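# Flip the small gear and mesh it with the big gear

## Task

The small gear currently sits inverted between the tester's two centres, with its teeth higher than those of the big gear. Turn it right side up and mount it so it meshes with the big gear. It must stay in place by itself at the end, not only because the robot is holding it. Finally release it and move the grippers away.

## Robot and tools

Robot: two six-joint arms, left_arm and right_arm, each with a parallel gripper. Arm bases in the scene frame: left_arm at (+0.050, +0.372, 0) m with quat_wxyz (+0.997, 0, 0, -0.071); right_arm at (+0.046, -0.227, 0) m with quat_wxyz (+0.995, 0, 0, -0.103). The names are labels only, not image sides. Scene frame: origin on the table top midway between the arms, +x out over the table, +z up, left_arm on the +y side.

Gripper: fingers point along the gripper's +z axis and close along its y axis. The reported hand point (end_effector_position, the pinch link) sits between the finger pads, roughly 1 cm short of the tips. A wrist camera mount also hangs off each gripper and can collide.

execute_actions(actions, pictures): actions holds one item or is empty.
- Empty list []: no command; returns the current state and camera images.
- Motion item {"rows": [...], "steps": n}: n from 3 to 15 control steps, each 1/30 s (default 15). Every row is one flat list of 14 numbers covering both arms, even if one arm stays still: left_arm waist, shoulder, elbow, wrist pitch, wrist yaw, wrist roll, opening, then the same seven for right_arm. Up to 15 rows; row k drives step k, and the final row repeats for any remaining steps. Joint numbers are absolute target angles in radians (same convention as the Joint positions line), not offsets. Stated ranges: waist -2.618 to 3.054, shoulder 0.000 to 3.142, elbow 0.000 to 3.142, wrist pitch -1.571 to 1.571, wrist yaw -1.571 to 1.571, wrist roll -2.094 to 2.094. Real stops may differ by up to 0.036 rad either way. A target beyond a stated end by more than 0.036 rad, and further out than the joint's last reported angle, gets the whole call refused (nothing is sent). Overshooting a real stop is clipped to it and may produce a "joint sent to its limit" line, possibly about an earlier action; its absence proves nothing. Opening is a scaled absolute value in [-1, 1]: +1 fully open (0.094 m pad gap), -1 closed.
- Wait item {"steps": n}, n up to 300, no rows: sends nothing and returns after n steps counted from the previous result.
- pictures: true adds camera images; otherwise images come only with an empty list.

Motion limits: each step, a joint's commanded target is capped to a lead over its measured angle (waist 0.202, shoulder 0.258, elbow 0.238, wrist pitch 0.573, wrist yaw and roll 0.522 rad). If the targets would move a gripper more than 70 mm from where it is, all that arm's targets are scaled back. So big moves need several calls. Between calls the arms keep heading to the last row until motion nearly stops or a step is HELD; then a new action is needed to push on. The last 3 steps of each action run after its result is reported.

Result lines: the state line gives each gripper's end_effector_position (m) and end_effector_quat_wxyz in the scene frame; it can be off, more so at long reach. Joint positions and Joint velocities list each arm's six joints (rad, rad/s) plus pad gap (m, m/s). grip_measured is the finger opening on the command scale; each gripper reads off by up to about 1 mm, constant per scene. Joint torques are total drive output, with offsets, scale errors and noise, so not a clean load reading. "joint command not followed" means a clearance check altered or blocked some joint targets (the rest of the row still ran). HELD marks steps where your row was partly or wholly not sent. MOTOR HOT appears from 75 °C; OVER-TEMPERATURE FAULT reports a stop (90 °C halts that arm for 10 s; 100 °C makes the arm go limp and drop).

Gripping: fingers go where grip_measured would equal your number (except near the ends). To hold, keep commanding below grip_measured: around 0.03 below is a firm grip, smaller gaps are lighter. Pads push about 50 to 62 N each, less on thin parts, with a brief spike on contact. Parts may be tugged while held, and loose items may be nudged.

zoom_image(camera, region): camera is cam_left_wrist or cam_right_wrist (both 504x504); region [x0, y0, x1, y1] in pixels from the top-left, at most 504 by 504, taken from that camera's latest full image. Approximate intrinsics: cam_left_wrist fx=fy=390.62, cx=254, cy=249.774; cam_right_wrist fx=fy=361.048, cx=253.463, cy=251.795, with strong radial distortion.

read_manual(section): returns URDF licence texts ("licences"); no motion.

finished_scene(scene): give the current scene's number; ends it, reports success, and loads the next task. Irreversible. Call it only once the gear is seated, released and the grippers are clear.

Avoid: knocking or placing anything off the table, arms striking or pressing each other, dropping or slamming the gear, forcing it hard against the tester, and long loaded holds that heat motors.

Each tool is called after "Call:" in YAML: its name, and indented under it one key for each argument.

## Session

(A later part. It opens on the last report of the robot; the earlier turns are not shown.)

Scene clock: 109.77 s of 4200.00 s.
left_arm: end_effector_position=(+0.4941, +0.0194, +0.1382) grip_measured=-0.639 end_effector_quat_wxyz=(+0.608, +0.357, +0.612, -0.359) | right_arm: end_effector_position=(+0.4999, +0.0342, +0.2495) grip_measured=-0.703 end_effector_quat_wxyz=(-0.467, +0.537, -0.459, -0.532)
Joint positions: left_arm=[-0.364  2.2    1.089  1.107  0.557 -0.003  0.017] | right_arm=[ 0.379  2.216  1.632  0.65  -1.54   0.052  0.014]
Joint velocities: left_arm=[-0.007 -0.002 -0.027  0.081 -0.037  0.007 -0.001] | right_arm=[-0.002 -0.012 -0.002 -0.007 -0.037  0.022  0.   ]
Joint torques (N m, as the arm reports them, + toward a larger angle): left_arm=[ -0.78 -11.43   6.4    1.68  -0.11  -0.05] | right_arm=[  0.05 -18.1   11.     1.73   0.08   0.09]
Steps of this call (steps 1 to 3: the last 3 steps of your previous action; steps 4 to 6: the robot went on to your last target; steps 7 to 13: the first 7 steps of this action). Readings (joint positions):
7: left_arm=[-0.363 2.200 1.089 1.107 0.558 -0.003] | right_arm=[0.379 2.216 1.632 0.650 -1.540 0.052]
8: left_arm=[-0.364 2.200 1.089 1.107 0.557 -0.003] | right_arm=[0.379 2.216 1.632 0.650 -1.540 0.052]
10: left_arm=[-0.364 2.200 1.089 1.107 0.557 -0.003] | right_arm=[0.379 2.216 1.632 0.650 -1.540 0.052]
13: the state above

Call:
execute_actions:
  actions:
    - {"rows":[ [-0.3680,2.216,1.112,1.1040,0.5486,-0.01,-0.668,0.380,2.160,1.700,0.720,-1.535,0.060,-0.735], [-0.3680,2.219,1.112,1.1040,0.5486,-0.01,-0.668,0.380,2.160,1.700,0.720,-1.535,0.060,-0.735], [-0.3680,2.222,1.112,1.1040,0.5486,-0.01,-0.668,0.380,2.160,1.700,0.720,-1.535,0.060,-0.735] ],"steps":10}
  pictures: true

Call:
zoom_image:
  camera: "cam_left_wrist"
  region: [180, 320, 420, 480]

Scene clock: 110.20 s of 4200.00 s.
left_arm: end_effector_position=(+0.4941, +0.0194, +0.1382) grip_measured=-0.639 end_effector_quat_wxyz=(+0.608, +0.357, +0.612, -0.359) | right_arm: end_effector_position=(+0.4999, +0.0342, +0.2495) grip_measured=-0.703 end_effector_quat_wxyz=(-0.467, +0.537, -0.459, -0.532)
Joint positions: left_arm=[-0.364  2.2    1.089  1.107  0.557 -0.003  0.017] | right_arm=[ 0.379  2.216  1.632  0.65  -1.54   0.052  0.014]
Joint velocities: left_arm=[-0.007 -0.012  0.002  0.066 -0.007 -0.066 -0.001] | right_arm=[ 0.007  0.002 -0.012 -0.007 -0.037 -0.051  0.   ]
Joint torques (N m, as the arm reports them, + toward a larger angle): left_arm=[ -0.29 -10.66   6.25   1.66  -0.11  -0.04] | right_arm=[  0.06 -18.11  11.01   1.74   0.08   0.09]
Steps of this call (steps 1 to 3: the last 3 steps of your previous action; steps 4 to 6: the robot went on to your last target; steps 7 to 13: the first 7 steps of this action). Readings (joint positions):
7: left_arm=[-0.364 2.200 1.089 1.107 0.557 -0.003] | right_arm=[0.379 2.216 1.632 0.650 -1.540 0.052]
8: left_arm=[-0.364 2.200 1.089 1.107 0.557 -0.003] | right_arm=[0.379 2.216 1.632 0.650 -1.540 0.052]
10: left_arm=[-0.364 2.200 1.089 1.107 0.557 -0.003] | right_arm=[0.379 2.216 1.632 0.650 -1.540 0.052]
13: the state above

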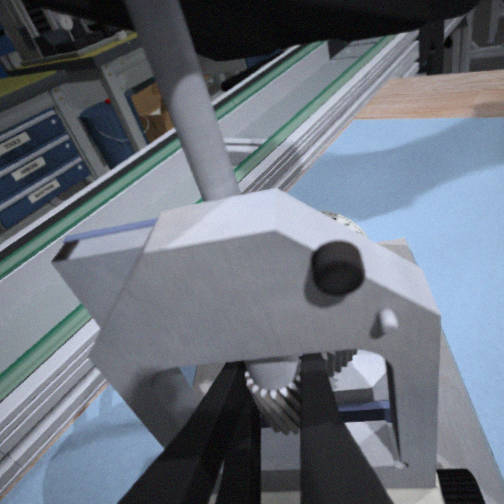

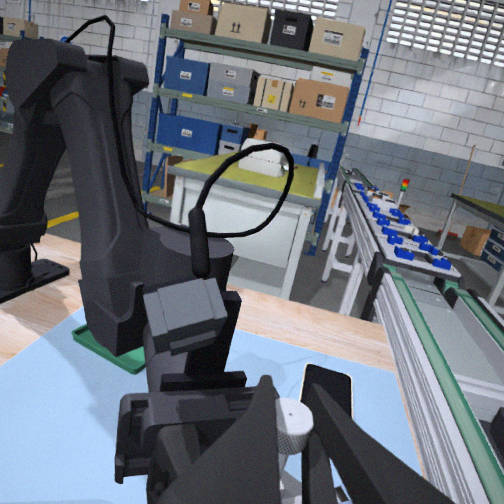

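Region (180, 320, 420, 480) of cam_left_wrist's 504x504 image, scaled by 2.100, with more detail than that image has.

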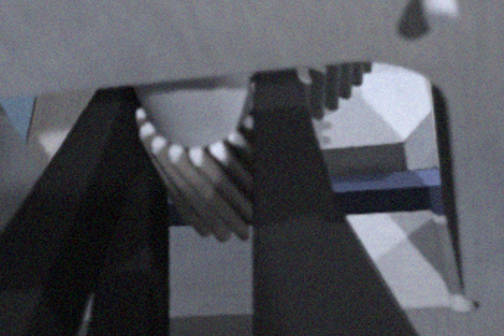

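Call:
execute_actions:
  actions:
    - {"rows":[ [-0.3680,2.208,1.105,1.1070,0.5520,-0.01,-0.668,0.380,2.162,1.685,0.712,-1.533,0.056,-0.735], [-0.3680,2.208,1.105,1.1070,0.5520,-0.01,-0.668,0.380,2.164,1.670,0.704,-1.531,0.052,-0.735], [-0.3680,2.208,1.105,1.1070,0.5520,-0.01,-0.668,0.380,2.166,1.658,0.696,-1.529,0.048,-0.735], [-0.3680,2.208,1.105,1.1070,0.5520,-0.01,-0.668,0.380,2.168,1.648,0.688,-1.527,0.044,-0.735], [-0.3680,2.208,1.105,1.1070,0.5520,-0.01,-0.668,0.380,2.170,1.640,0.682,-1.525,0.040,-0.735], [-0.3680,2.208,1.105,1.1070,0.5520,-0.01,-0.668,0.380,2.172,1.633,0.677,-1.523,0.036,-0.735], [-0.3680,2.208,1.105,1.1070,0.5520,-0.01,-0.668,0.380,2.174,1.627,0.673,-1.521,0.032,-0.735], [-0.3680,2.208,1.105,1.1070,0.5520,-0.01,-0.668,0.380,2.176,1.621,0.669,-1.519,0.028,-0.735], [-0.3680,2.208,1.105,1.1070,0.5520,-0.01,-0.668,0.380,2.178,1.615,0.665,-1.517,0.024,-0.735], [-0.3680,2.208,1.105,1.1070,0.5520,-0.01,-0.668,0.380,2.180,1.609,0.661,-1.515,0.020,-0.735], [-0.3680,2.208,1.105,1.1070,0.5520,-0.01,-0.668,0.380,2.182,1.603,0.658,-1.513,0.016,-0.735], [-0.3680,2.208,1.105,1.1070,0.5520,-0.01,-0.668,0.380,2.184,1.597,0.655,-1.511,0.013,-0.735], [-0.3680,2.208,1.105,1.1070,0.5520,-0.01,-0.668,0.380,2.186,1.592,0.652,-1.509,0.010,-0.735], [-0.3680,2.208,1.105,1.1070,0.5520,-0.01,-0.668,0.380,2.188,1.587,0.650,-1.507,0.008,-0.735], [-0.3680,2.208,1.105,1.1070,0.5520,-0.01,-0.668,0.380,2.190,1.583,0.648,-1.505,0.006,-0.735] ],"steps":15}

Call:
execute_actions:
  actions:
    - {"steps":10}

Scene clock: 110.93 s of 4200.00 s.
left_arm: end_effector_position=(+0.4941, +0.0194, +0.1383) grip_measured=-0.639 end_effector_quat_wxyz=(+0.608, +0.357, +0.611, -0.359) | right_arm: end_effector_position=(+0.5003, +0.0342, +0.2407) grip_measured=-0.702 end_effector_quat_wxyz=(-0.469, +0.531, -0.466, -0.530)
Joint positions: left_arm=[-0.364  2.2    1.089  1.108  0.557 -0.003  0.017] | right_arm=[ 0.379  2.216  1.605  0.646 -1.525  0.03   0.014]
Joint velocities: left_arm=[ 0.012 -0.007  0.002 -0.037  0.007 -0.081  0.   ] | right_arm=[-0.012  0.002 -0.022  0.051 -0.037 -0.095  0.   ]
Joint torques (N m, as the arm reports them, + toward a larger angle): left_arm=[ -0.33 -12.15   5.94   1.66  -0.09  -0.05] | right_arm=[  0.07 -16.03   6.     1.17   0.1   -0.05]
Steps of this call (steps 1 to 3: the last 3 steps of your previous action; steps 4 to 10: the robot went on to your last target; steps 11 to 22: the first 12 steps of this action). Readings (joint positions):
11: left_arm=[-0.364 2.200 1.089 1.107 0.557 -0.003] | right_arm=[0.379 2.216 1.632 0.650 -1.540 0.052]
12: left_arm=[-0.364 2.200 1.089 1.107 0.557 -0.003] | right_arm=[0.379 2.216 1.632 0.650 -1.540 0.052]
14: left_arm=[-0.364 2.200 1.089 1.107 0.557 -0.003] | right_arm=[0.379 2.216 1.632 0.649 -1.540 0.051]
18: left_arm=[-0.364 2.200 1.089 1.107 0.557 -0.003] | right_arm=[0.379 2.216 1.618 0.648 -1.533 0.043]
22: the state above

Scene clock: 111.27 s of 4200.00 s.
left_arm: end_effector_position=(+0.4941, +0.0194, +0.1383) grip_measured=-0.639 end_effector_quat_wxyz=(+0.608, +0.357, +0.611, -0.359) | right_arm: end_effector_position=(+0.5005, +0.0342, +0.2398) grip_measured=-0.702 end_effector_quat_wxyz=(-0.471, +0.533, -0.464, -0.528)
Joint positions: left_arm=[-0.364  2.2    1.089  1.108  0.557 -0.003  0.017] | right_arm=[ 0.379  2.216  1.602  0.646 -1.522  0.021  0.014]
Joint velocities: left_arm=[ 0.007  0.007 -0.002  0.037 -0.022  0.037  0.   ] | right_arm=[-0.022 -0.017 -0.017 -0.007  0.051  0.007 -0.001]
Joint torques (N m, as the arm reports them, + toward a larger angle): left_arm=[ -0.4  -12.07   5.89   1.69  -0.07  -0.04] | right_arm=[  0.03 -15.53   5.08   1.13   0.21  -0.16]
Kept back: nothing.
Steps of this call (steps 1 to 3: the last 3 steps of your previous action; steps 4 to 10: the robot went on to your last target). Readings (joint positions):
1: left_arm=[-0.364 2.200 1.089 1.108 0.557 -0.003] | right_arm=[0.379 2.216 1.603 0.646 -1.524 0.028]
2: left_arm=[-0.364 2.200 1.089 1.108 0.557 -0.003] | right_arm=[0.379 2.216 1.602 0.646 -1.523 0.026]
4: left_arm=[-0.364 2.200 1.089 1.108 0.557 -0.003] | right_arm=[0.379 2.216 1.602 0.646 -1.522 0.023]
8: left_arm=[-0.364 2.200 1.089 1.108 0.557 -0.003] | right_arm=[0.379 2.216 1.602 0.646 -1.522 0.021]
10: the state above

Call:
execute_actions:
  actions:
    - {"rows":[ [-0.3680,2.200,1.105,1.1070,0.5520,-0.01,-0.668,0.380,2.185,1.610,0.660,-1.512,0.015,-0.735], [-0.3680,2.195,1.105,1.1070,0.5520,-0.01,-0.668,0.380,2.180,1.635,0.672,-1.518,0.025,-0.735], [-0.3680,2.190,1.105,1.1070,0.5520,-0.01,-0.668,0.380,2.175,1.655,0.684,-1.523,0.035,-0.735], [-0.3680,2.186,1.105,1.1070,0.5520,-0.01,-0.668,0.380,2.170,1.668,0.696,-1.527,0.043,-0.735], [-0.3680,2.183,1.105,1.1070,0.5520,-0.01,-0.668,0.380,2.166,1.678,0.706,-1.530,0.050,-0.735], [-0.3680,2.181,1.105,1.1070,0.5520,-0.01,-0.668,0.380,2.163,1.686,0.714,-1.533,0.055,-0.735], [-0.3680,2.179,1.105,1.1070,0.5520,-0.01,-0.668,0.380,2.161,1.692,0.718,-1.535,0.058,-0.735], [-0.3680,2.177,1.105,1.1070,0.5520,-0.01,-0.668,0.380,2.160,1.696,0.720,-1.535,0.060,-0.735], [-0.3680,2.175,1.105,1.1070,0.5520,-0.01,-0.668,0.380,2.160,1.696,0.720,-1.535,0.060,-0.735], [-0.3700,2.173,1.105,1.1070,0.5520,-0.01,-0.668,0.380,2.160,1.696,0.720,-1.535,0.060,-0.735], [-0.3720,2.171,1.105,1.1070,0.5520,-0.01,-0.668,0.380,2.160,1.696,0.720,-1.535,0.060,-0.735], [-0.3740,2.170,1.105,1.1070,0.5520,-0.01,-0.668,0.380,2.160,1.696,0.720,-1.535,0.060,-0.735], [-0.3760,2.170,1.105,1.1070,0.5520,-0.01,-0.668,0.380,2.160,1.696,0.720,-1.535,0.060,-0.735] ],"steps":15}

Call:
execute_actions:
  actions:
    - {"steps":8}

Scene clock: 112.47 s of 4200.00 s.
left_arm: end_effector_position=(+0.4941, +0.0194, +0.1383) grip_measured=-0.639 end_effector_quat_wxyz=(+0.608, +0.357, +0.611, -0.359) | right_arm: end_effector_position=(+0.4999, +0.0342, +0.2492) grip_measured=-0.703 end_effector_quat_wxyz=(-0.468, +0.537, -0.459, -0.531)
Joint positions: left_arm=[-0.364  2.2    1.089  1.108  0.557 -0.003  0.017] | right_arm=[ 0.379  2.215  1.629  0.65  -1.538  0.048  0.014]
Joint velocities: left_arm=[-0.002 -0.022 -0.007 -0.007 -0.037 -0.037 -0.001] | right_arm=[ 0.002  0.017 -0.007  0.051  0.022  0.081 -0.001]
Joint torques (N m, as the arm reports them, + toward a larger angle): left_arm=[ -0.83 -15.9    5.85   1.68  -0.06  -0.04] | right_arm=[  0.06 -18.    10.95   1.71   0.06   0.08]
Steps of this call (steps 1 to 15: the robot went on to your last target; steps 16 to 24: nothing new was sent; steps 25 to 36: the first 12 steps of this action). Readings (joint positions):
25: left_arm=[-0.364 2.200 1.089 1.108 0.557 -0.003] | right_arm=[0.379 2.215 1.602 0.646 -1.522 0.020]
26: left_arm=[-0.364 2.200 1.089 1.108 0.557 -0.003] | right_arm=[0.379 2.215 1.602 0.648 -1.522 0.021]
28: left_arm=[-0.364 2.200 1.089 1.108 0.557 -0.003] | right_arm=[0.379 2.215 1.606 0.649 -1.525 0.025]
32: left_arm=[-0.364 2.200 1.089 1.108 0.557 -0.003] | right_arm=[0.379 2.215 1.620 0.649 -1.532 0.039]
36: the state above

Scene clock: 112.73 s of 4200.00 s.
left_arm: end_effector_position=(+0.4941, +0.0194, +0.1383) grip_measured=-0.639 end_effector_quat_wxyz=(+0.608, +0.357, +0.611, -0.359) | right_arm: end_effector_position=(+0.4999, +0.0342, +0.2493) grip_measured=-0.703 end_effector_quat_wxyz=(-0.468, +0.537, -0.459, -0.531)
Joint positions: left_arm=[-0.364  2.2    1.089  1.108  0.557 -0.003  0.017] | right_arm=[ 0.379  2.215  1.629  0.651 -1.538  0.051  0.014]
Joint velocities: left_arm=[ 0.017 -0.002 -0.007  0.125  0.022  0.051 -0.   ] | right_arm=[-0.022 -0.007  0.007 -0.037 -0.022 -0.007 -0.   ]
Joint torques (N m, as the arm reports them, + toward a larger angle): left_arm=[ -0.89 -15.96   5.9    1.67  -0.07  -0.04] | right_arm=[  0.05 -17.97  10.93   1.73   0.07   0.1 ]
Kept back: nothing.
Steps of this call (steps 1 to 3: the last 3 steps of your previous action; steps 4 to 8: the robot went on to your last target). Readings (joint positions):
1: left_arm=[-0.364 2.200 1.089 1.108 0.557 -0.003] | right_arm=[0.379 2.215 1.629 0.650 -1.538 0.049]
2: left_arm=[-0.364 2.200 1.089 1.108 0.557 -0.003] | right_arm=[0.379 2.215 1.629 0.650 -1.538 0.050]
4: left_arm=[-0.364 2.200 1.089 1.108 0.557 -0.003] | right_arm=[0.379 2.215 1.629 0.650 -1.538 0.050]
8: the state above

Call:
execute_actions:
  actions:
    - {"rows":[ [-0.3720,2.163,1.105,1.1070,0.5520,-0.01,-0.668,0.380,2.160,1.696,0.720,-1.535,0.060,-0.735], [-0.3720,2.163,1.105,1.1070,0.5520,-0.01,-0.668,0.380,2.160,1.696,0.720,-1.535,0.060,-0.735], [-0.3720,2.170,1.105,1.1070,0.5520,-0.01,-0.668,0.380,2.160,1.696,0.720,-1.535,0.060,-0.735], [-0.3720,2.172,1.105,1.1070,0.5520,-0.01,-0.668,0.380,2.160,1.696,0.720,-1.535,0.060,-0.735], [-0.3800,2.172,1.105,1.1070,0.5520,-0.01,-0.668,0.380,2.160,1.696,0.720,-1.535,0.060,-0.735], [-0.3800,2.172,1.105,1.1070,0.5520,-0.01,-0.668,0.380,2.160,1.696,0.720,-1.535,0.060,-0.735], [-0.3745,2.172,1.105,1.1070,0.5520,-0.01,-0.668,0.380,2.160,1.696,0.720,-1.535,0.060,-0.735] ],"steps":14}

Scene clock: 113.27 s of 4200.00 s.
left_arm: end_effector_position=(+0.4940, +0.0193, +0.1396) grip_measured=-0.639 end_effector_quat_wxyz=(+0.608, +0.357, +0.611, -0.359) | right_arm: end_effector_position=(+0.4999, +0.0342, +0.2493) grip_measured=-0.703 end_effector_quat_wxyz=(-0.468, +0.537, -0.459, -0.531)
Joint positions: left_arm=[-0.364  2.197  1.089  1.106  0.557 -0.003  0.017] | right_arm=[ 0.379  2.215  1.629  0.651 -1.538  0.051  0.014]
Joint velocities: left_arm=[ 0.002  0.012 -0.002  0.007  0.022 -0.007 -0.   ] | right_arm=[ 0.012  0.002 -0.007 -0.081 -0.081 -0.022  0.   ]
Joint torques (N m, as the arm reports them, + toward a larger angle): left_arm=[ -0.62 -15.43   5.97   1.69  -0.06  -0.05] | right_arm=[  0.06 -17.97  10.94   1.72   0.05   0.09]
Steps of this call (steps 1 to 5: the robot went on to your last target; steps 6 to 16: the first 11 steps of this action). Readings (joint positions):
6: left_arm=[-0.364 2.199 1.089 1.107 0.557 -0.003] | right_arm=[0.379 2.215 1.629 0.651 -1.538 0.051]
7: left_arm=[-0.364 2.198 1.089 1.107 0.557 -0.003] | right_arm=[0.379 2.215 1.629 0.651 -1.538 0.051]
9: left_arm=[-0.364 2.197 1.089 1.106 0.557 -0.003] | right_arm=[0.379 2.215 1.629 0.651 -1.538 0.051]
13: left_arm=[-0.364 2.197 1.089 1.106 0.557 -0.003] | right_arm=[0.379 2.215 1.629 0.651 -1.538 0.051]
16: the state above

Call:
execute_actions:
  actions: []

Call:
zoom_image:
  camera: "cam_left_wrist"
  region: [190, 290, 370, 470]

Scene clock: 113.60 s of 4200.00 s.
left_arm: end_effector_position=(+0.4940, +0.0193, +0.1396) grip_measured=-0.639 end_effector_quat_wxyz=(+0.608, +0.357, +0.611, -0.359) | right_arm: end_effector_position=(+0.4999, +0.0342, +0.2493) grip_measured=-0.703 end_effector_quat_wxyz=(-0.468, +0.537, -0.459, -0.531)
Joint positions: left_arm=[-0.364  2.197  1.089  1.106  0.557 -0.003  0.017] | right_arm=[ 0.379  2.215  1.629  0.651 -1.538  0.051  0.014]
Joint velocities: left_arm=[-0.017 -0.002  0.007 -0.051  0.081  0.007 -0.   ] | right_arm=[-0.007 -0.007  0.002  0.037  0.007 -0.022 -0.001]
Joint torques (N m, as the arm reports them, + toward a larger angle): left_arm=[ -0.68 -15.47   5.88   1.7   -0.06  -0.06] | right_arm=[  0.05 -17.97  10.95   1.72   0.06   0.09]
Kept back: nothing.
Steps of this call (steps 1 to 3: the last 3 steps of your previous action; steps 4 to 10: the robot went on to your last target). Readings (joint positions):
1: left_arm=[-0.364 2.197 1.089 1.106 0.557 -0.003] | right_arm=[0.379 2.215 1.629 0.651 -1.538 0.051]
2: left_arm=[-0.364 2.197 1.089 1.106 0.557 -0.003] | right_arm=[0.379 2.215 1.629 0.651 -1.538 0.051]
4: left_arm=[-0.364 2.197 1.089 1.106 0.557 -0.003] | right_arm=[0.379 2.215 1.629 0.651 -1.538 0.051]
8: left_arm=[-0.364 2.197 1.089 1.106 0.557 -0.003] | right_arm=[0.379 2.215 1.629 0.651 -1.538 0.051]
10: the state above

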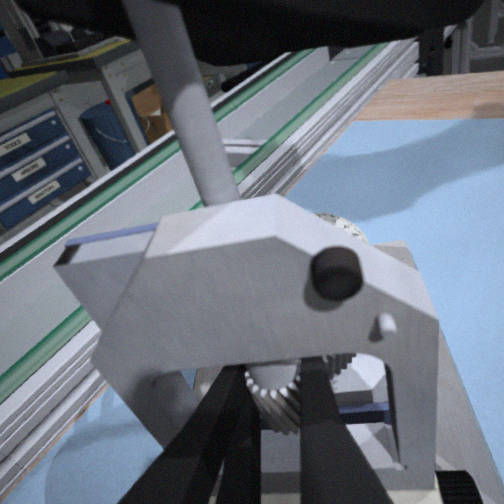

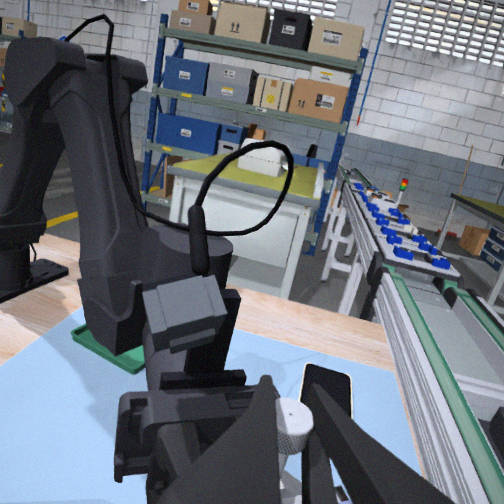

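Region (190, 290, 370, 470) of cam_left_wrist's 504x504 image, scaled by 2.800, with more detail than that image has.

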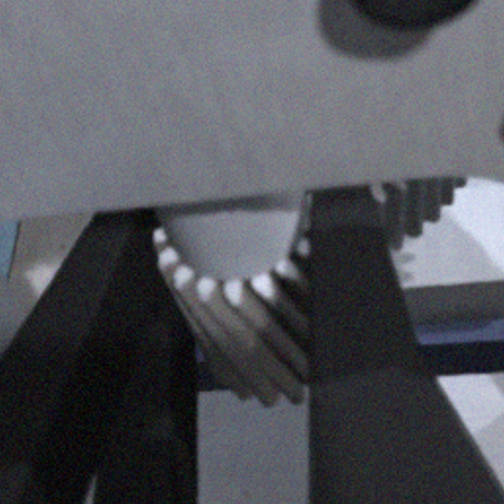

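Call:
execute_actions:
  actions:
    - {"rows":[ [-0.3900,2.172,1.105,1.1070,0.5520,-0.01,-0.668,0.380,2.160,1.696,0.720,-1.535,0.060,-0.735], [-0.3900,2.172,1.105,1.1070,0.5520,-0.01,-0.668,0.380,2.160,1.696,0.720,-1.535,0.060,-0.735], [-0.3745,2.172,1.105,1.1070,0.5520,-0.01,-0.668,0.380,2.160,1.696,0.720,-1.535,0.060,-0.735] ],"steps":10}

Scene clock: 114.30 s of 4200.00 s.
left_arm: end_effector_position=(+0.4935, +0.0187, +0.1396) grip_measured=-0.639 end_effector_quat_wxyz=(+0.608, +0.358, +0.611, -0.360) | right_arm: end_effector_position=(+0.4999, +0.0342, +0.2493) grip_measured=-0.703 end_effector_quat_wxyz=(-0.468, +0.537, -0.459, -0.531)
Joint positions: left_arm=[-0.366  2.197  1.089  1.106  0.557 -0.003  0.017] | right_arm=[ 0.379  2.215  1.629  0.651 -1.538  0.051  0.014]
Joint velocities: left_arm=[ 0.007 -0.007 -0.017 -0.095  0.007 -0.066 -0.001] | right_arm=[ 0.002 -0.012 -0.012 -0.037 -0.051 -0.022 -0.001]
Joint torques (N m, as the arm reports them, + toward a larger angle): left_arm=[ -0.7  -15.26   5.87   1.69  -0.04  -0.08] | right_arm=[  0.06 -18.    10.94   1.72   0.06   0.1 ]
Steps of this call (steps 1 to 14: the robot went on to your last target; steps 15 to 21: the first 7 steps of this action). Readings (joint positions):
15: left_arm=[-0.365 2.197 1.089 1.106 0.557 -0.003] | right_arm=[0.379 2.215 1.629 0.651 -1.538 0.051]
16: left_arm=[-0.365 2.197 1.089 1.106 0.557 -0.003] | right_arm=[0.379 2.215 1.629 0.651 -1.538 0.051]
18: left_arm=[-0.366 2.197 1.089 1.106 0.557 -0.003] | right_arm=[0.379 2.215 1.629 0.651 -1.538 0.051]
21: the state above

Call:
execute_actions:
  actions:
    - {"rows":[ [-0.3920,2.185,1.105,1.1070,0.5520,-0.01,-0.668,0.380,2.160,1.696,0.720,-1.535,0.060,-0.735], [-0.3920,2.195,1.105,1.1070,0.5520,-0.01,-0.668,0.380,2.160,1.696,0.720,-1.535,0.060,-0.735], [-0.3750,2.203,1.105,1.1070,0.5520,-0.01,-0.668,0.380,2.160,1.696,0.720,-1.535,0.060,-0.735], [-0.3750,2.208,1.105,1.1070,0.5520,-0.01,-0.668,0.380,2.160,1.696,0.720,-1.535,0.060,-0.735], [-0.3750,2.211,1.105,1.1070,0.5520,-0.01,-0.668,0.380,2.160,1.696,0.720,-1.535,0.060,-0.735], [-0.3750,2.214,1.105,1.1070,0.5520,-0.01,-0.668,0.380,2.160,1.696,0.720,-1.535,0.060,-0.735], [-0.3750,2.217,1.105,1.1070,0.5520,-0.01,-0.668,0.380,2.160,1.696,0.720,-1.535,0.060,-0.735], [-0.3750,2.220,1.105,1.1070,0.5520,-0.01,-0.668,0.380,2.160,1.696,0.720,-1.535,0.060,-0.735], [-0.3750,2.222,1.105,1.1070,0.5520,-0.01,-0.668,0.380,2.160,1.696,0.720,-1.535,0.060,-0.735] ],"steps":15}

Scene clock: 114.87 s of 4200.00 s.
left_arm: end_effector_position=(+0.4932, +0.0183, +0.1396) grip_measured=-0.639 end_effector_quat_wxyz=(+0.608, +0.358, +0.611, -0.360) | right_arm: end_effector_position=(+0.4999, +0.0342, +0.2493) grip_measured=-0.703 end_effector_quat_wxyz=(-0.468, +0.537, -0.459, -0.531)
Joint positions: left_arm=[-0.366  2.197  1.089  1.106  0.557 -0.003  0.017] | right_arm=[ 0.379  2.215  1.629  0.651 -1.538  0.051  0.014]
Joint velocities: left_arm=[-0.007  0.002 -0.007 -0.022 -0.007 -0.037 -0.   ] | right_arm=[ 0.007  0.012  0.002 -0.022 -0.007 -0.007 -0.001]
Joint torques (N m, as the arm reports them, + toward a larger angle): left_arm=[ -0.54 -10.46   5.94   1.69  -0.05  -0.09] | right_arm=[  0.05 -17.96  10.93   1.72   0.06   0.09]
Steps of this call (steps 1 to 3: the last 3 steps of your previous action; steps 4 to 5: the robot went on to your last target; steps 6 to 17: the first 12 steps of this action). Readings (joint positions):
6: left_arm=[-0.366 2.197 1.089 1.106 0.557 -0.003] | right_arm=[0.379 2.215 1.629 0.651 -1.538 0.051]
7: left_arm=[-0.366 2.197 1.089 1.106 0.557 -0.003] | right_arm=[0.379 2.215 1.629 0.651 -1.538 0.051]
9: left_arm=[-0.366 2.197 1.089 1.106 0.557 -0.003] | right_arm=[0.379 2.215 1.629 0.651 -1.538 0.051]
13: left_arm=[-0.366 2.197 1.089 1.106 0.557 -0.003] | right_arm=[0.379 2.215 1.629 0.651 -1.538 0.051]
17: the state above

Call:
execute_actions:
  actions:
    - {"rows":[ [-0.3660,2.220,1.105,1.1070,0.5520,-0.01,-0.668,0.380,2.160,1.696,0.720,-1.535,0.060,-0.735], [-0.3600,2.220,1.105,1.1070,0.5520,-0.01,-0.668,0.380,2.160,1.696,0.720,-1.535,0.060,-0.735], [-0.3580,2.220,1.105,1.1070,0.5520,-0.01,-0.668,0.380,2.160,1.696,0.720,-1.535,0.060,-0.735], [-0.3560,2.220,1.105,1.1070,0.5520,-0.01,-0.668,0.380,2.160,1.696,0.720,-1.535,0.060,-0.735], [-0.3550,2.220,1.105,1.1070,0.5520,-0.01,-0.668,0.380,2.160,1.696,0.720,-1.535,0.060,-0.735], [-0.3540,2.220,1.105,1.1070,0.5520,-0.01,-0.668,0.380,2.160,1.696,0.720,-1.535,0.060,-0.735] ],"steps":14}

Scene clock: 115.63 s of 4200.00 s.
left_arm: end_effector_position=(+0.4949, +0.0203, +0.1379) grip_measured=-0.639 end_effector_quat_wxyz=(+0.609, +0.356, +0.612, -0.359) | right_arm: end_effector_position=(+0.4999, +0.0342, +0.2493) grip_measured=-0.703 end_effector_quat_wxyz=(-0.468, +0.537, -0.459, -0.531)
Joint positions: left_arm=[-0.362  2.202  1.089  1.111  0.557 -0.004  0.017] | right_arm=[ 0.379  2.215  1.629  0.651 -1.538  0.051  0.014]
Joint velocities: left_arm=[-0.007  0.007 -0.012 -0.066  0.022 -0.051 -0.   ] | right_arm=[-0.002 -0.012  0.002 -0.022  0.022  0.007  0.001]
Joint torques (N m, as the arm reports them, + toward a larger angle): left_arm=[  0.57 -11.05   5.85   1.65  -0.09  -0.06] | right_arm=[  0.07 -18.    10.95   1.72   0.05   0.09]
Steps of this call (steps 1 to 3: the last 3 steps of your previous action; steps 4 to 12: the robot went on to your last target; steps 13 to 23: the first 11 steps of this action). Readings (joint positions):
13: left_arm=[-0.366 2.197 1.089 1.106 0.557 -0.003] | right_arm=[0.379 2.215 1.629 0.651 -1.538 0.051]
14: left_arm=[-0.366 2.197 1.089 1.106 0.557 -0.003] | right_arm=[0.379 2.215 1.629 0.651 -1.538 0.051]
16: left_arm=[-0.363 2.197 1.089 1.106 0.557 -0.003] | right_arm=[0.379 2.215 1.629 0.651 -1.538 0.051]
20: left_arm=[-0.362 2.202 1.089 1.111 0.557 -0.004] | right_arm=[0.379 2.215 1.629 0.651 -1.538 0.051]
23: the state above

Call:
execute_actions:
  actions:
    - {"rows":[ [-0.3600,2.205,1.105,1.1070,0.5520,-0.01,-0.668,0.380,2.160,1.696,0.720,-1.535,0.060,-0.735] ],"steps":5}
  pictures: true

Call:
zoom_image:
  camera: "cam_left_wrist"
  region: [100, 0, 340, 240]

Scene clock: 116.33 s of 4200.00 s.
left_arm: end_effector_position=(+0.4949, +0.0203, +0.1380) grip_measured=-0.639 end_effector_quat_wxyz=(+0.609, +0.356, +0.611, -0.359) | right_arm: end_effector_position=(+0.4999, +0.0342, +0.2493) grip_measured=-0.703 end_effector_quat_wxyz=(-0.468, +0.537, -0.459, -0.531)
Joint positions: left_arm=[-0.362  2.202  1.089  1.111  0.557 -0.004  0.017] | right_arm=[ 0.379  2.215  1.629  0.651 -1.538  0.051  0.014]
Joint velocities: left_arm=[-0.002 -0.022 -0.002 -0.051 -0.081 -0.007  0.   ] | right_arm=[-0.017  0.017 -0.017 -0.051 -0.051 -0.037  0.   ]
Joint torques (N m, as the arm reports them, + toward a larger angle): left_arm=[  0.15 -12.63   5.75   1.63  -0.05  -0.06] | right_arm=[  0.07 -18.    10.93   1.72   0.06   0.09]
Steps of this call (steps 1 to 3: the last 3 steps of your previous action; steps 4 to 15: the robot went on to your last target; steps 16 to 19: nothing new was sent; steps 20 to 21: the first 2 steps of this action). Readings (joint positions):
20: left_arm=[-0.362 2.202 1.089 1.111 0.557 -0.004] | right_arm=[0.379 2.215 1.629 0.651 -1.538 0.051]
21: the state above

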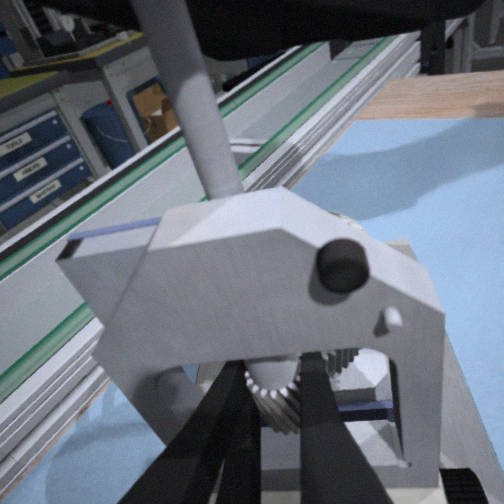

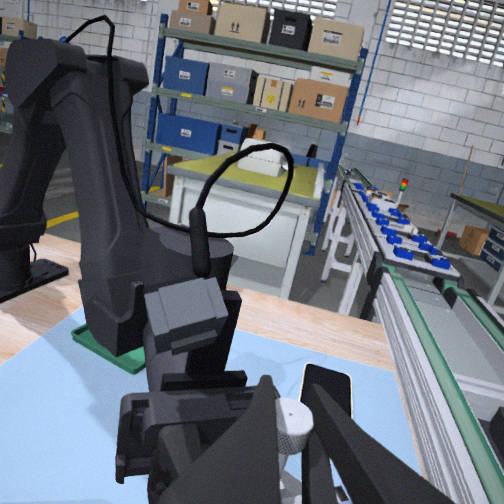

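Region (100, 0, 340, 240) of cam_left_wrist's 504x504 image, scaled by 2.100, with more detail than that image has.

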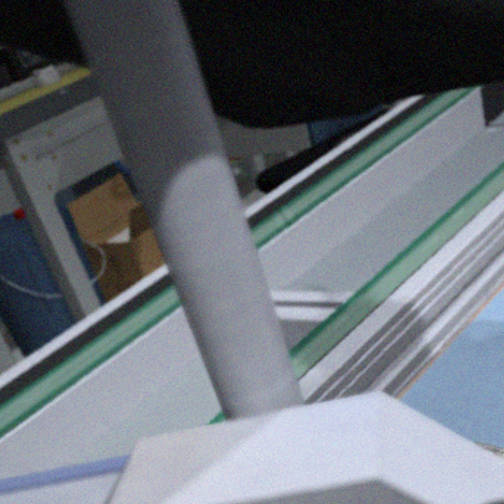

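Call:
execute_actions:
  actions:
    - {"rows":[ [-0.3660,2.205,1.085,1.135,0.5520,-0.01,-0.668,0.380,2.160,1.696,0.720,-1.535,0.060,-0.735], [-0.3680,2.207,1.082,1.146,0.5520,-0.01,-0.668,0.380,2.160,1.696,0.720,-1.535,0.060,-0.735], [-0.3700,2.209,1.080,1.156,0.5520,-0.01,-0.668,0.380,2.160,1.696,0.720,-1.535,0.060,-0.735], [-0.3720,2.212,1.077,1.165,0.5520,-0.01,-0.668,0.380,2.160,1.696,0.720,-1.535,0.060,-0.735], [-0.3720,2.216,1.073,1.174,0.5520,-0.01,-0.668,0.380,2.160,1.696,0.720,-1.535,0.060,-0.735], [-0.3720,2.220,1.070,1.183,0.5520,-0.01,-0.668,0.380,2.160,1.696,0.720,-1.535,0.060,-0.735], [-0.3720,2.224,1.068,1.192,0.5520,-0.01,-0.668,0.380,2.160,1.696,0.720,-1.535,0.060,-0.735], [-0.3720,2.226,1.0665,1.201,0.5520,-0.01,-0.668,0.380,2.160,1.696,0.720,-1.535,0.060,-0.735], [-0.3720,2.2285,1.065,1.210,0.5520,-0.01,-0.668,0.380,2.160,1.696,0.720,-1.535,0.060,-0.735], [-0.3720,2.231,1.0635,1.219,0.5520,-0.01,-0.668,0.380,2.160,1.696,0.720,-1.535,0.060,-0.735], [-0.3720,2.2335,1.062,1.228,0.5520,-0.01,-0.668,0.380,2.160,1.696,0.720,-1.535,0.060,-0.735], [-0.3720,2.236,1.0605,1.236,0.5520,-0.01,-0.668,0.380,2.160,1.696,0.720,-1.535,0.060,-0.735], [-0.3720,2.2385,1.059,1.243,0.5520,-0.01,-0.668,0.380,2.160,1.696,0.720,-1.535,0.060,-0.735], [-0.3720,2.241,1.058,1.247,0.5520,-0.01,-0.668,0.380,2.160,1.696,0.720,-1.535,0.060,-0.735], [-0.3720,2.243,1.057,1.247,0.5520,-0.01,-0.668,0.380,2.160,1.696,0.720,-1.535,0.060,-0.735] ],"steps":15}

Call:
execute_actions:
  actions:
    - {"steps":12}
  pictures: true

Scene clock: 120.50 s of 4200.00 s.
left_arm: end_effector_position=(+0.4934, +0.0209, +0.1432) grip_measured=-0.639 end_effector_quat_wxyz=(+0.627, +0.357, +0.593, -0.358) | right_arm: end_effector_position=(+0.4999, +0.0342, +0.2494) grip_measured=-0.703 end_effector_quat_wxyz=(-0.468, +0.537, -0.459, -0.531)
Joint positions: left_arm=[-0.362  2.218  1.081  1.186  0.557 -0.004  0.017] | right_arm=[ 0.379  2.215  1.629  0.652 -1.538  0.052  0.014]
Joint velocities: left_arm=[-0.002  0.09  -0.081  0.256 -0.051  0.11   0.   ] | right_arm=[-0.007 -0.017 -0.017 -0.022  0.022 -0.051 -0.001]
Joint torques (N m, as the arm reports them, + toward a larger angle): left_arm=[ -0.85 -11.55   3.72   1.82  -0.12  -0.05] | right_arm=[  0.06 -17.99  10.92   1.69   0.04   0.09]
Steps of this call (steps 1 to 3: the last 3 steps of your previous action; steps 4 to 15: the robot went on to your last target; steps 16 to 90: nothing new was sent; then 0.77 s passed at rest; steps 91 to 102: the first 12 steps of this action). Readings (joint positions):
91: left_arm=[-0.362 2.202 1.089 1.113 0.557 -0.004] | right_arm=[0.379 2.215 1.629 0.651 -1.538 0.051]
92: left_arm=[-0.362 2.202 1.089 1.115 0.557 -0.004] | right_arm=[0.379 2.215 1.629 0.651 -1.538 0.051]
94: left_arm=[-0.362 2.202 1.089 1.122 0.557 -0.004] | right_arm=[0.379 2.215 1.629 0.651 -1.538 0.051]
98: left_arm=[-0.362 2.205 1.089 1.151 0.557 -0.004] | right_arm=[0.379 2.215 1.629 0.651 -1.538 0.051]
102: the state above

Scene clock: 120.90 s of 4200.00 s.
left_arm: end_effector_position=(+0.4916, +0.0219, +0.1403) grip_measured=-0.639 end_effector_quat_wxyz=(+0.632, +0.357, +0.587, -0.358) | right_arm: end_effector_position=(+0.4999, +0.0342, +0.2494) grip_measured=-0.703 end_effector_quat_wxyz=(-0.468, +0.537, -0.459, -0.531)
Joint positions: left_arm=[-0.362  2.233  1.071  1.227  0.557 -0.004  0.017] | right_arm=[ 0.379  2.215  1.629  0.652 -1.538  0.052  0.014]
Joint velocities: left_arm=[ 0.007 -0.017  0.007 -0.051  0.007 -0.051 -0.   ] | right_arm=[-0.002 -0.007 -0.007 -0.037 -0.11   0.022  0.   ]
Joint torques (N m, as the arm reports them, + toward a larger angle): left_arm=[ -0.64 -11.9    3.68   1.86  -0.07  -0.05] | right_arm=[  0.07 -17.99  10.91   1.71   0.05   0.09]
Kept back: nothing.
Steps of this call (steps 1 to 3: the last 3 steps of your previous action; steps 4 to 12: the robot went on to your last target). Readings (joint positions):
1: left_arm=[-0.362 2.221 1.078 1.194 0.557 -0.004] | right_arm=[0.379 2.215 1.629 0.652 -1.538 0.052]
2: left_arm=[-0.362 2.224 1.075 1.201 0.557 -0.004] | right_arm=[0.379 2.215 1.629 0.652 -1.538 0.052]
4: left_arm=[-0.362 2.230 1.072 1.211 0.557 -0.004] | right_arm=[0.379 2.215 1.629 0.652 -1.538 0.052]
8: left_arm=[-0.362 2.233 1.071 1.222 0.557 -0.004] | right_arm=[0.379 2.215 1.629 0.652 -1.538 0.052]
12: the state above

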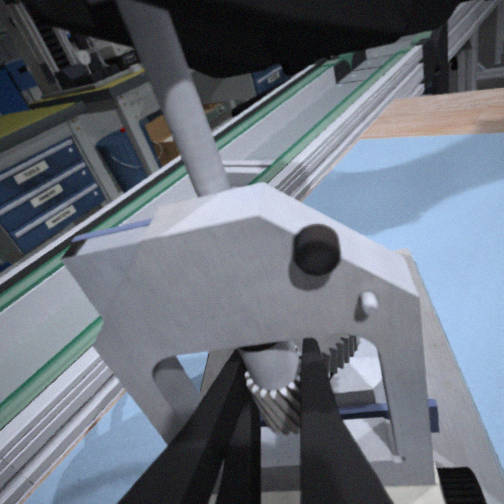

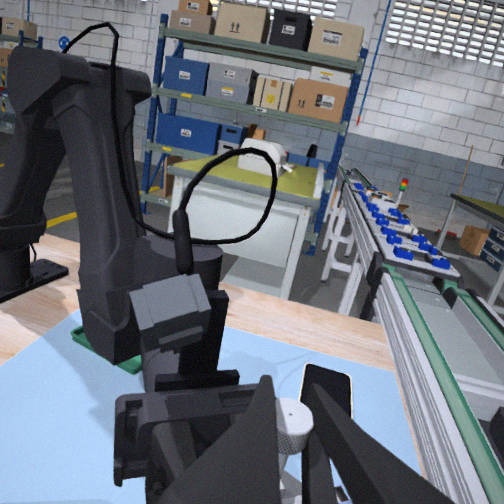

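Call:
execute_actions:
  actions:
    - {"rows":[ [-0.3850,2.243,1.085,1.247,0.5520,-0.01,-0.668,0.380,2.160,1.696,0.720,-1.535,0.060,-0.735], [-0.3850,2.243,1.097,1.247,0.5520,-0.01,-0.668,0.380,2.160,1.696,0.720,-1.535,0.060,-0.735], [-0.3745,2.243,1.103,1.247,0.5520,-0.01,-0.668,0.380,2.160,1.696,0.720,-1.535,0.060,-0.735], [-0.3745,2.244,1.106,1.245,0.5520,-0.01,-0.668,0.380,2.160,1.696,0.720,-1.535,0.060,-0.735], [-0.3745,2.246,1.108,1.243,0.5520,-0.01,-0.668,0.380,2.160,1.696,0.720,-1.535,0.060,-0.735], [-0.3745,2.248,1.110,1.241,0.5520,-0.01,-0.668,0.380,2.160,1.696,0.720,-1.535,0.060,-0.735], [-0.3745,2.250,1.112,1.240,0.5520,-0.01,-0.668,0.380,2.160,1.696,0.720,-1.535,0.060,-0.735], [-0.3745,2.252,1.114,1.240,0.5520,-0.01,-0.668,0.380,2.160,1.696,0.720,-1.535,0.060,-0.735], [-0.3745,2.254,1.116,1.240,0.5520,-0.01,-0.668,0.380,2.160,1.696,0.720,-1.535,0.060,-0.735], [-0.3745,2.255,1.1185,1.240,0.5520,-0.01,-0.668,0.380,2.160,1.696,0.720,-1.535,0.060,-0.735] ],"steps":15}

Call:
execute_actions:
  actions:
    - {"steps":6}

Scene clock: 121.70 s of 4200.00 s.
left_arm: end_effector_position=(+0.4910, +0.0179, +0.1417) grip_measured=-0.639 end_effector_quat_wxyz=(+0.634, +0.359, +0.583, -0.360) | right_arm: end_effector_position=(+0.4999, +0.0342, +0.2494) grip_measured=-0.703 end_effector_quat_wxyz=(-0.468, +0.536, -0.459, -0.531)
Joint positions: left_arm=[-0.369  2.239  1.081  1.232  0.557 -0.004  0.017] | right_arm=[ 0.379  2.215  1.629  0.652 -1.538  0.053  0.014]
Joint velocities: left_arm=[-0.002 -0.002  0.017 -0.051 -0.066 -0.022 -0.   ] | right_arm=[ 0.007 -0.012 -0.002 -0.037 -0.066 -0.007 -0.   ]
Joint torques (N m, as the arm reports them, + toward a larger angle): left_arm=[ -0.33 -11.38   6.87   1.76  -0.12  -0.01] | right_arm=[  0.07 -17.98  10.95   1.7    0.04   0.08]
Steps of this call (steps 1 to 12: the robot went on to your last target; steps 13 to 24: the first 12 steps of this action). Readings (joint positions):
13: left_arm=[-0.363 2.233 1.071 1.230 0.556 -0.004] | right_arm=[0.379 2.215 1.629 0.652 -1.538 0.052]
14: left_arm=[-0.365 2.233 1.071 1.230 0.556 -0.004] | right_arm=[0.379 2.215 1.629 0.652 -1.538 0.052]
16: left_arm=[-0.368 2.233 1.071 1.230 0.556 -0.004] | right_arm=[0.379 2.215 1.629 0.652 -1.538 0.052]
20: left_arm=[-0.369 2.235 1.075 1.230 0.556 -0.004] | right_arm=[0.379 2.215 1.629 0.652 -1.538 0.052]
24: the state above

Scene clock: 121.90 s of 4200.00 s.
left_arm: end_effector_position=(+0.4910, +0.0178, +0.1418) grip_measured=-0.639 end_effector_quat_wxyz=(+0.634, +0.359, +0.583, -0.360) | right_arm: end_effector_position=(+0.4999, +0.0342, +0.2494) grip_measured=-0.703 end_effector_quat_wxyz=(-0.468, +0.536, -0.459, -0.531)
Joint positions: left_arm=[-0.369  2.24   1.082  1.233  0.557 -0.004  0.017] | right_arm=[ 0.379  2.215  1.629  0.652 -1.538  0.053  0.014]
Joint velocities: left_arm=[-0.002 -0.017  0.007 -0.051  0.037 -0.066  0.   ] | right_arm=[ 0.002 -0.002 -0.002 -0.022 -0.051 -0.051 -0.001]
Joint torques (N m, as the arm reports them, + toward a larger angle): left_arm=[ -0.27 -11.46   7.15   1.73  -0.09  -0.06] | right_arm=[  0.06 -17.98  10.96   1.72   0.05   0.08]
Kept back: nothing.
Steps of this call (steps 1 to 3: the last 3 steps of your previous action; steps 4 to 6: the robot went on to your last target). Readings (joint positions):
1: left_arm=[-0.369 2.239 1.081 1.232 0.557 -0.004] | right_arm=[0.379 2.215 1.629 0.652 -1.538 0.053]
2: left_arm=[-0.369 2.240 1.082 1.233 0.557 -0.004] | right_arm=[0.379 2.215 1.629 0.652 -1.538 0.053]
4: left_arm=[-0.369 2.240 1.082 1.233 0.557 -0.004] | right_arm=[0.379 2.215 1.629 0.652 -1.538 0.053]
6: the state above

Call:
execute_actions:
  actions:
    - {"rows":[ [-0.3620,2.250,1.1185,1.240,0.5520,-0.01,-0.668,0.380,2.160,1.696,0.720,-1.535,0.060,-0.735], [-0.3560,2.250,1.1185,1.240,0.5520,-0.01,-0.668,0.380,2.160,1.696,0.720,-1.535,0.060,-0.735], [-0.3560,2.250,1.1185,1.240,0.5520,-0.01,-0.668,0.380,2.160,1.696,0.720,-1.535,0.060,-0.735], [-0.3595,2.250,1.1185,1.240,0.5520,-0.01,-0.668,0.380,2.160,1.696,0.720,-1.535,0.060,-0.735] ],"steps":11}

Scene clock: 123.30 s of 4200.00 s.
left_arm: end_effector_position=(+0.4932, +0.0206, +0.1418) grip_measured=-0.639 end_effector_quat_wxyz=(+0.635, +0.357, +0.584, -0.358) | right_arm: end_effector_position=(+0.4999, +0.0342, +0.2494) grip_measured=-0.703 end_effector_quat_wxyz=(-0.468, +0.536, -0.459, -0.531)
Joint positions: left_arm=[-0.363  2.24   1.082  1.233  0.556 -0.004  0.017] | right_arm=[ 0.379  2.215  1.629  0.652 -1.538  0.053  0.014]
Joint velocities: left_arm=[-0.007 -0.012 -0.007 -0.139 -0.007 -0.095  0.002] | right_arm=[-0.012  0.007  0.002 -0.022 -0.007  0.022 -0.   ]
Joint torques (N m, as the arm reports them, + toward a larger angle): left_arm=[  0.16 -12.     6.97   1.75  -0.07  -0.05] | right_arm=[  0.06 -17.99  10.94   1.71   0.05   0.08]
Steps of this call (steps 1 to 15: the robot went on to your last target; steps 16 to 34: nothing new was sent; steps 35 to 42: the first 8 steps of this action). Readings (joint positions):
35: left_arm=[-0.369 2.240 1.082 1.233 0.557 -0.004] | right_arm=[0.379 2.215 1.629 0.652 -1.538 0.053]
36: left_arm=[-0.368 2.240 1.082 1.233 0.557 -0.004] | right_arm=[0.379 2.215 1.629 0.652 -1.538 0.053]
38: left_arm=[-0.364 2.240 1.082 1.233 0.556 -0.004] | right_arm=[0.379 2.215 1.629 0.652 -1.538 0.053]
42: the state above

Call:
execute_actions:
  actions:
    - {"rows":[ [-0.3700,2.250,1.126,1.240,0.5520,-0.01,-0.668,0.380,2.160,1.696,0.720,-1.535,0.060,-0.735], [-0.3800,2.250,1.126,1.240,0.5520,-0.01,-0.668,0.380,2.160,1.696,0.720,-1.535,0.060,-0.735], [-0.3715,2.250,1.118,1.240,0.5520,-0.01,-0.668,0.380,2.160,1.696,0.720,-1.535,0.060,-0.735] ],"steps":11}

Scene clock: 123.80 s of 4200.00 s.
left_arm: end_effector_position=(+0.4938, +0.0200, +0.1428) grip_measured=-0.639 end_effector_quat_wxyz=(+0.636, +0.357, +0.583, -0.358) | right_arm: end_effector_position=(+0.4999, +0.0342, +0.2494) grip_measured=-0.703 end_effector_quat_wxyz=(-0.468, +0.536, -0.459, -0.531)
Joint positions: left_arm=[-0.363  2.24   1.086  1.23   0.556 -0.004  0.017] | right_arm=[ 0.379  2.215  1.629  0.652 -1.538  0.053  0.014]
Joint velocities: left_arm=[-0.012 -0.002  0.007 -0.081 -0.022 -0.081 -0.   ] | right_arm=[-0.002 -0.017 -0.012 -0.007 -0.007 -0.007 -0.   ]
Joint torques (N m, as the arm reports them, + toward a larger angle): left_arm=[ -0.66 -12.1    6.83   1.78  -0.09  -0.06] | right_arm=[  0.06 -17.98  10.92   1.72   0.05   0.08]
Steps of this call (steps 1 to 3: the last 3 steps of your previous action; steps 4 to 7: the robot went on to your last target; steps 8 to 15: the first 8 steps of this action). Readings (joint positions):
8: left_arm=[-0.363 2.240 1.083 1.233 0.556 -0.004] | right_arm=[0.379 2.215 1.629 0.652 -1.538 0.053]
9: left_arm=[-0.363 2.240 1.086 1.231 0.556 -0.004] | right_arm=[0.379 2.215 1.629 0.652 -1.538 0.053]
11: left_arm=[-0.363 2.240 1.086 1.230 0.556 -0.004] | right_arm=[0.379 2.215 1.629 0.652 -1.538 0.053]
15: the state above

Call:
execute_actions:
  actions: []

Scene clock: 124.57 s of 4200.00 s.
left_arm: end_effector_position=(+0.4938, +0.0200, +0.1428) grip_measured=-0.639 end_effector_quat_wxyz=(+0.636, +0.357, +0.583, -0.358) | right_arm: end_effector_position=(+0.4999, +0.0342, +0.2494) grip_measured=-0.703 end_effector_quat_wxyz=(-0.468, +0.536, -0.459, -0.531)
Joint positions: left_arm=[-0.363  2.24   1.086  1.23   0.556 -0.004  0.017] | right_arm=[ 0.379  2.215  1.629  0.652 -1.538  0.053  0.014]
Joint velocities: left_arm=[-0.002 -0.007 -0.007 -0.007  0.022 -0.037 -0.001] | right_arm=[-0.027  0.017  0.012 -0.037  0.095 -0.007  0.   ]
Joint torques (N m, as the arm reports them, + toward a larger angle): left_arm=[ -0.64 -11.89   6.87   1.78  -0.09  -0.07] | right_arm=[  0.06 -17.98  10.92   1.71   0.06   0.08]
Kept back: nothing.
Steps of this call (steps 1 to 3: the last 3 steps of your previous action; steps 4 to 15: the robot went on to your last target; steps 16 to 23: nothing new was sent). Readings (joint positions):
1: left_arm=[-0.363 2.240 1.086 1.230 0.556 -0.004] | right_arm=[0.379 2.215 1.629 0.652 -1.538 0.053]
2: left_arm=[-0.363 2.240 1.086 1.230 0.556 -0.004] | right_arm=[0.379 2.215 1.629 0.652 -1.538 0.053]
4: left_arm=[-0.363 2.240 1.086 1.230 0.556 -0.004] | right_arm=[0.379 2.215 1.629 0.652 -1.538 0.053]
8: left_arm=[-0.363 2.240 1.086 1.230 0.556 -0.004] | right_arm=[0.379 2.215 1.629 0.652 -1.538 0.053]
23: the state above
All arms were judged still, so your last target was given up. Only a new action makes them travel on or press farther. Fingers that are still opening or closing keep moving.

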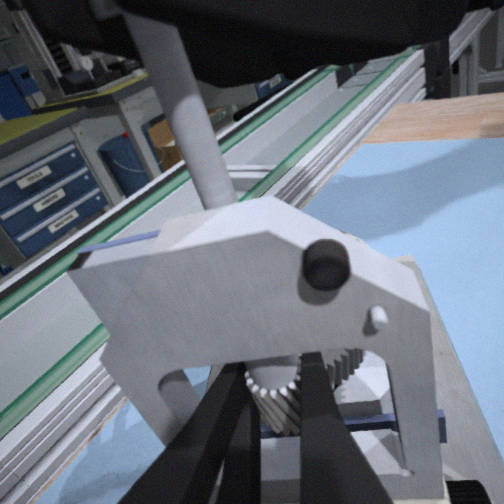

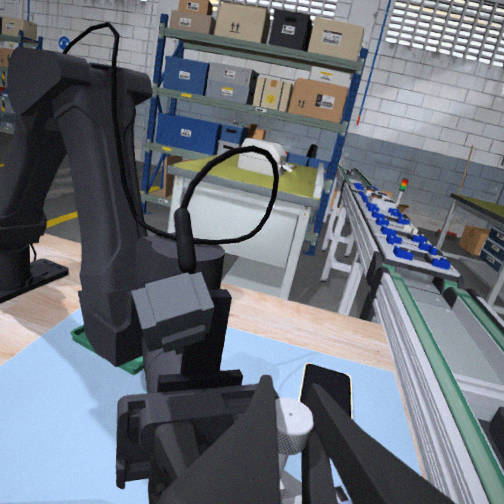

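Call:
zoom_image:
  camera: "cam_left_wrist"
  region: [180, 320, 400, 504]

Region (180, 320, 400, 504) of cam_left_wrist's 504x504 image, scaled by 2.291, with more detail than that image has; it fills the top 422 rows of this view, and the rest is white.

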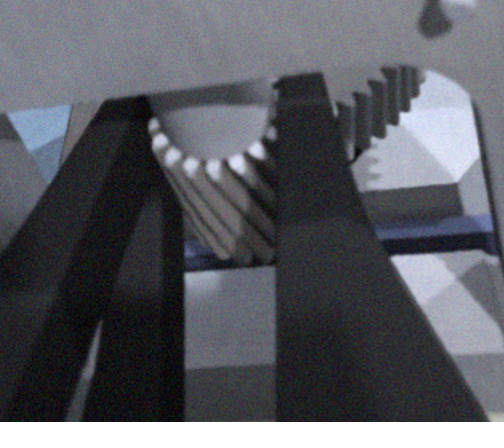

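Call:
execute_actions:
  actions:
    - {"rows": [[-0.385,2.250,1.135,1.240,0.552,-0.01,-0.668,0.380,2.160,1.696,0.720,-1.535,0.060,-0.735],[-0.385,2.250,1.135,1.240,0.552,-0.01,-0.668,0.380,2.160,1.696,0.720,-1.535,0.060,-0.735],[-0.3715,2.250,1.118,1.240,0.552,-0.01,-0.668,0.380,2.160,1.696,0.720,-1.535,0.060,-0.735]], "steps": 12}

Scene clock: 128.30 s of 4200.00 s.
left_arm: end_effector_position=(+0.4938, +0.0200, +0.1428) grip_measured=-0.639 end_effector_quat_wxyz=(+0.636, +0.357, +0.583, -0.358) | right_arm: end_effector_position=(+0.4999, +0.0342, +0.2494) grip_measured=-0.703 end_effector_quat_wxyz=(-0.468, +0.536, -0.459, -0.531)
Joint positions: left_arm=[-0.363  2.24   1.086  1.23   0.556 -0.004  0.017] | right_arm=[ 0.379  2.215  1.629  0.652 -1.538  0.053  0.014]
Joint velocities: left_arm=[-0.017 -0.012  0.002 -0.066 -0.022 -0.037 -0.   ] | right_arm=[-0.002  0.007  0.002 -0.007 -0.007  0.022 -0.003]
Joint torques (N m, as the arm reports them, + toward a larger angle): left_arm=[ -0.77 -12.12   6.74   1.76  -0.09  -0.05] | right_arm=[  0.06 -17.97  10.93   1.71   0.05   0.08]
Steps of this call (steps 1 to 90: nothing new was sent; then 0.43 s passed at rest; steps 91 to 99: the first 9 steps of this action). Readings (joint positions):
91: left_arm=[-0.363 2.240 1.086 1.230 0.556 -0.004] | right_arm=[0.379 2.215 1.629 0.652 -1.538 0.053]
92: left_arm=[-0.363 2.240 1.086 1.230 0.556 -0.004] | right_arm=[0.379 2.215 1.629 0.652 -1.538 0.053]
94: left_arm=[-0.363 2.240 1.086 1.230 0.556 -0.004] | right_arm=[0.379 2.215 1.629 0.652 -1.538 0.053]
98: left_arm=[-0.363 2.240 1.086 1.230 0.556 -0.004] | right_arm=[0.379 2.215 1.629 0.652 -1.538 0.053]
99: the state above

Call:
execute_actions:
  actions:
    - {"rows": [[-0.393,2.250,1.145,1.240,0.552,-0.01,-0.668,0.380,2.160,1.696,0.720,-1.535,0.060,-0.735],[-0.393,2.250,1.145,1.240,0.552,-0.01,-0.668,0.380,2.160,1.696,0.720,-1.535,0.060,-0.735],[-0.393,2.250,1.145,1.240,0.552,-0.01,-0.668,0.380,2.160,1.696,0.720,-1.535,0.060,-0.735],[-0.3715,2.250,1.118,1.240,0.552,-0.01,-0.668,0.380,2.160,1.696,0.720,-1.535,0.060,-0.735]], "steps": 13}

Scene clock: 128.77 s of 4200.00 s.
left_arm: end_effector_position=(+0.4950, +0.0182, +0.1430) grip_measured=-0.639 end_effector_quat_wxyz=(+0.635, +0.358, +0.583, -0.359) | right_arm: end_effector_position=(+0.4999, +0.0342, +0.2494) grip_measured=-0.703 end_effector_quat_wxyz=(-0.468, +0.536, -0.459, -0.531)
Joint positions: left_arm=[-0.365  2.244  1.096  1.224  0.556 -0.004  0.017] | right_arm=[ 0.379  2.215  1.629  0.652 -1.538  0.053  0.014]
Joint velocities: left_arm=[-0.007 -0.002  0.012 -0.051 -0.007 -0.022 -0.001] | right_arm=[ 0.007 -0.012  0.002  0.037  0.037 -0.037  0.   ]
Joint torques (N m, as the arm reports them, + toward a larger angle): left_arm=[ -0.29 -12.49   5.99   1.84  -0.06  -0.07] | right_arm=[  0.07 -17.98  10.94   1.71   0.06   0.08]
Steps of this call (steps 1 to 3: the last 3 steps of your previous action; step 4: the robot went on to your last target; steps 5 to 14: the first 10 steps of this action). Readings (joint positions):
5: left_arm=[-0.364 2.240 1.088 1.230 0.556 -0.004] | right_arm=[0.379 2.215 1.629 0.652 -1.538 0.053]
6: left_arm=[-0.364 2.241 1.092 1.226 0.556 -0.004] | right_arm=[0.379 2.215 1.629 0.652 -1.538 0.053]
8: left_arm=[-0.366 2.244 1.096 1.224 0.556 -0.004] | right_arm=[0.379 2.215 1.629 0.652 -1.538 0.053]
12: left_arm=[-0.365 2.244 1.096 1.224 0.556 -0.004] | right_arm=[0.379 2.215 1.629 0.652 -1.538 0.053]
14: the state above

Call:
execute_actions:
  actions:
    - {"rows": [[-0.3715,2.272,1.118,1.240,0.552,-0.01,-0.668,0.380,2.160,1.696,0.720,-1.535,0.060,-0.735],[-0.3715,2.272,1.118,1.240,0.552,-0.01,-0.668,0.380,2.160,1.696,0.720,-1.535,0.060,-0.735],[-0.3715,2.272,1.118,1.240,0.552,-0.01,-0.668,0.380,2.160,1.696,0.720,-1.535,0.060,-0.735],[-0.3715,2.266,1.118,1.240,0.552,-0.01,-0.668,0.380,2.160,1.696,0.720,-1.535,0.060,-0.735]], "steps": 15}

Scene clock: 129.43 s of 4200.00 s.
left_arm: end_effector_position=(+0.4950, +0.0183, +0.1426) grip_measured=-0.639 end_effector_quat_wxyz=(+0.638, +0.357, +0.581, -0.359) | right_arm: end_effector_position=(+0.4999, +0.0342, +0.2494) grip_measured=-0.703 end_effector_quat_wxyz=(-0.468, +0.536, -0.459, -0.531)
Joint positions: left_arm=[-0.365  2.25   1.096  1.238  0.555 -0.005  0.017] | right_arm=[ 0.379  2.215  1.629  0.652 -1.538  0.053  0.014]
Joint velocities: left_arm=[-0.032 -0.002  0.002  0.022  0.037  0.007 -0.001] | right_arm=[ 0.007 -0.012  0.007  0.051 -0.022 -0.022 -0.   ]
Joint torques (N m, as the arm reports them, + toward a larger angle): left_arm=[ -0.43 -11.47   6.07   1.66  -0.07  -0.06] | right_arm=[  0.04 -18.    10.94   1.71   0.05   0.08]
Steps of this call (steps 1 to 3: the last 3 steps of your previous action; steps 4 to 8: the robot went on to your last target; steps 9 to 20: the first 12 steps of this action). Readings (joint positions):
9: left_arm=[-0.365 2.246 1.096 1.225 0.556 -0.004] | right_arm=[0.379 2.215 1.629 0.652 -1.538 0.053]
10: left_arm=[-0.365 2.248 1.096 1.230 0.555 -0.004] | right_arm=[0.379 2.215 1.629 0.652 -1.538 0.053]
12: left_arm=[-0.365 2.250 1.096 1.238 0.555 -0.004] | right_arm=[0.379 2.215 1.629 0.652 -1.538 0.053]
16: left_arm=[-0.365 2.250 1.096 1.238 0.555 -0.005] | right_arm=[0.379 2.215 1.629 0.652 -1.538 0.053]
20: the state above

Call:
execute_actions:
  actions:
    - {"rows": [[-0.3715,2.262,1.072,1.240,0.552,-0.01,-0.668,0.380,2.160,1.696,0.720,-1.535,0.060,-0.735],[-0.3715,2.262,1.072,1.240,0.552,-0.01,-0.668,0.380,2.160,1.696,0.720,-1.535,0.060,-0.735],[-0.3715,2.262,1.076,1.240,0.552,-0.01,-0.668,0.380,2.160,1.696,0.720,-1.535,0.060,-0.735]], "steps": 15}
  pictures: true

Scene clock: 130.03 s of 4200.00 s.
left_arm: end_effector_position=(+0.4938, +0.0191, +0.1423) grip_measured=-0.639 end_effector_quat_wxyz=(+0.639, +0.357, +0.579, -0.358) | right_arm: end_effector_position=(+0.4999, +0.0342, +0.2494) grip_measured=-0.703 end_effector_quat_wxyz=(-0.468, +0.536, -0.459, -0.531)
Joint positions: left_arm=[-0.365  2.25   1.089  1.249  0.555 -0.005  0.017] | right_arm=[ 0.379  2.215  1.629  0.652 -1.538  0.053  0.014]
Joint velocities: left_arm=[-0.007 -0.002 -0.007 -0.037 -0.066 -0.066  0.   ] | right_arm=[-0.017  0.002 -0.007 -0.066 -0.037  0.007 -0.   ]
Joint torques (N m, as the arm reports them, + toward a larger angle): left_arm=[ -0.4  -11.92   3.74   1.56  -0.05  -0.05] | right_arm=[  0.05 -18.    10.94   1.71   0.06   0.07]
Steps of this call (steps 1 to 3: the last 3 steps of your previous action; steps 4 to 6: the robot went on to your last target; steps 7 to 18: the first 12 steps of this action). Readings (joint positions):
7: left_arm=[-0.365 2.250 1.095 1.238 0.555 -0.005] | right_arm=[0.379 2.215 1.629 0.652 -1.538 0.053]
8: left_arm=[-0.365 2.250 1.091 1.242 0.555 -0.005] | right_arm=[0.379 2.215 1.629 0.652 -1.538 0.053]
10: left_arm=[-0.365 2.250 1.089 1.248 0.555 -0.005] | right_arm=[0.379 2.215 1.629 0.652 -1.538 0.053]
14: left_arm=[-0.365 2.250 1.089 1.249 0.555 -0.005] | right_arm=[0.379 2.215 1.629 0.652 -1.538 0.053]
18: the state above

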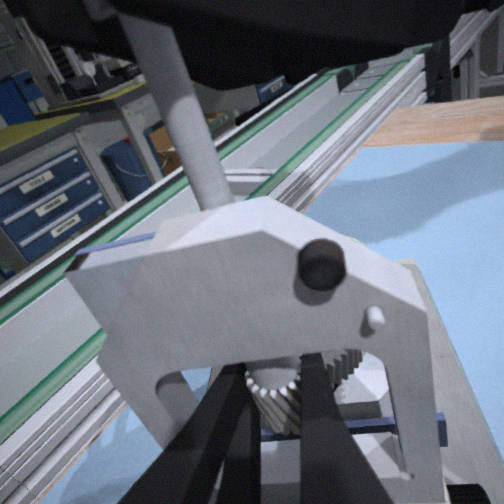

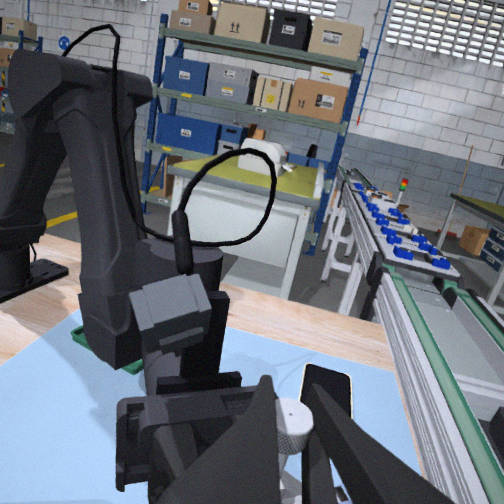

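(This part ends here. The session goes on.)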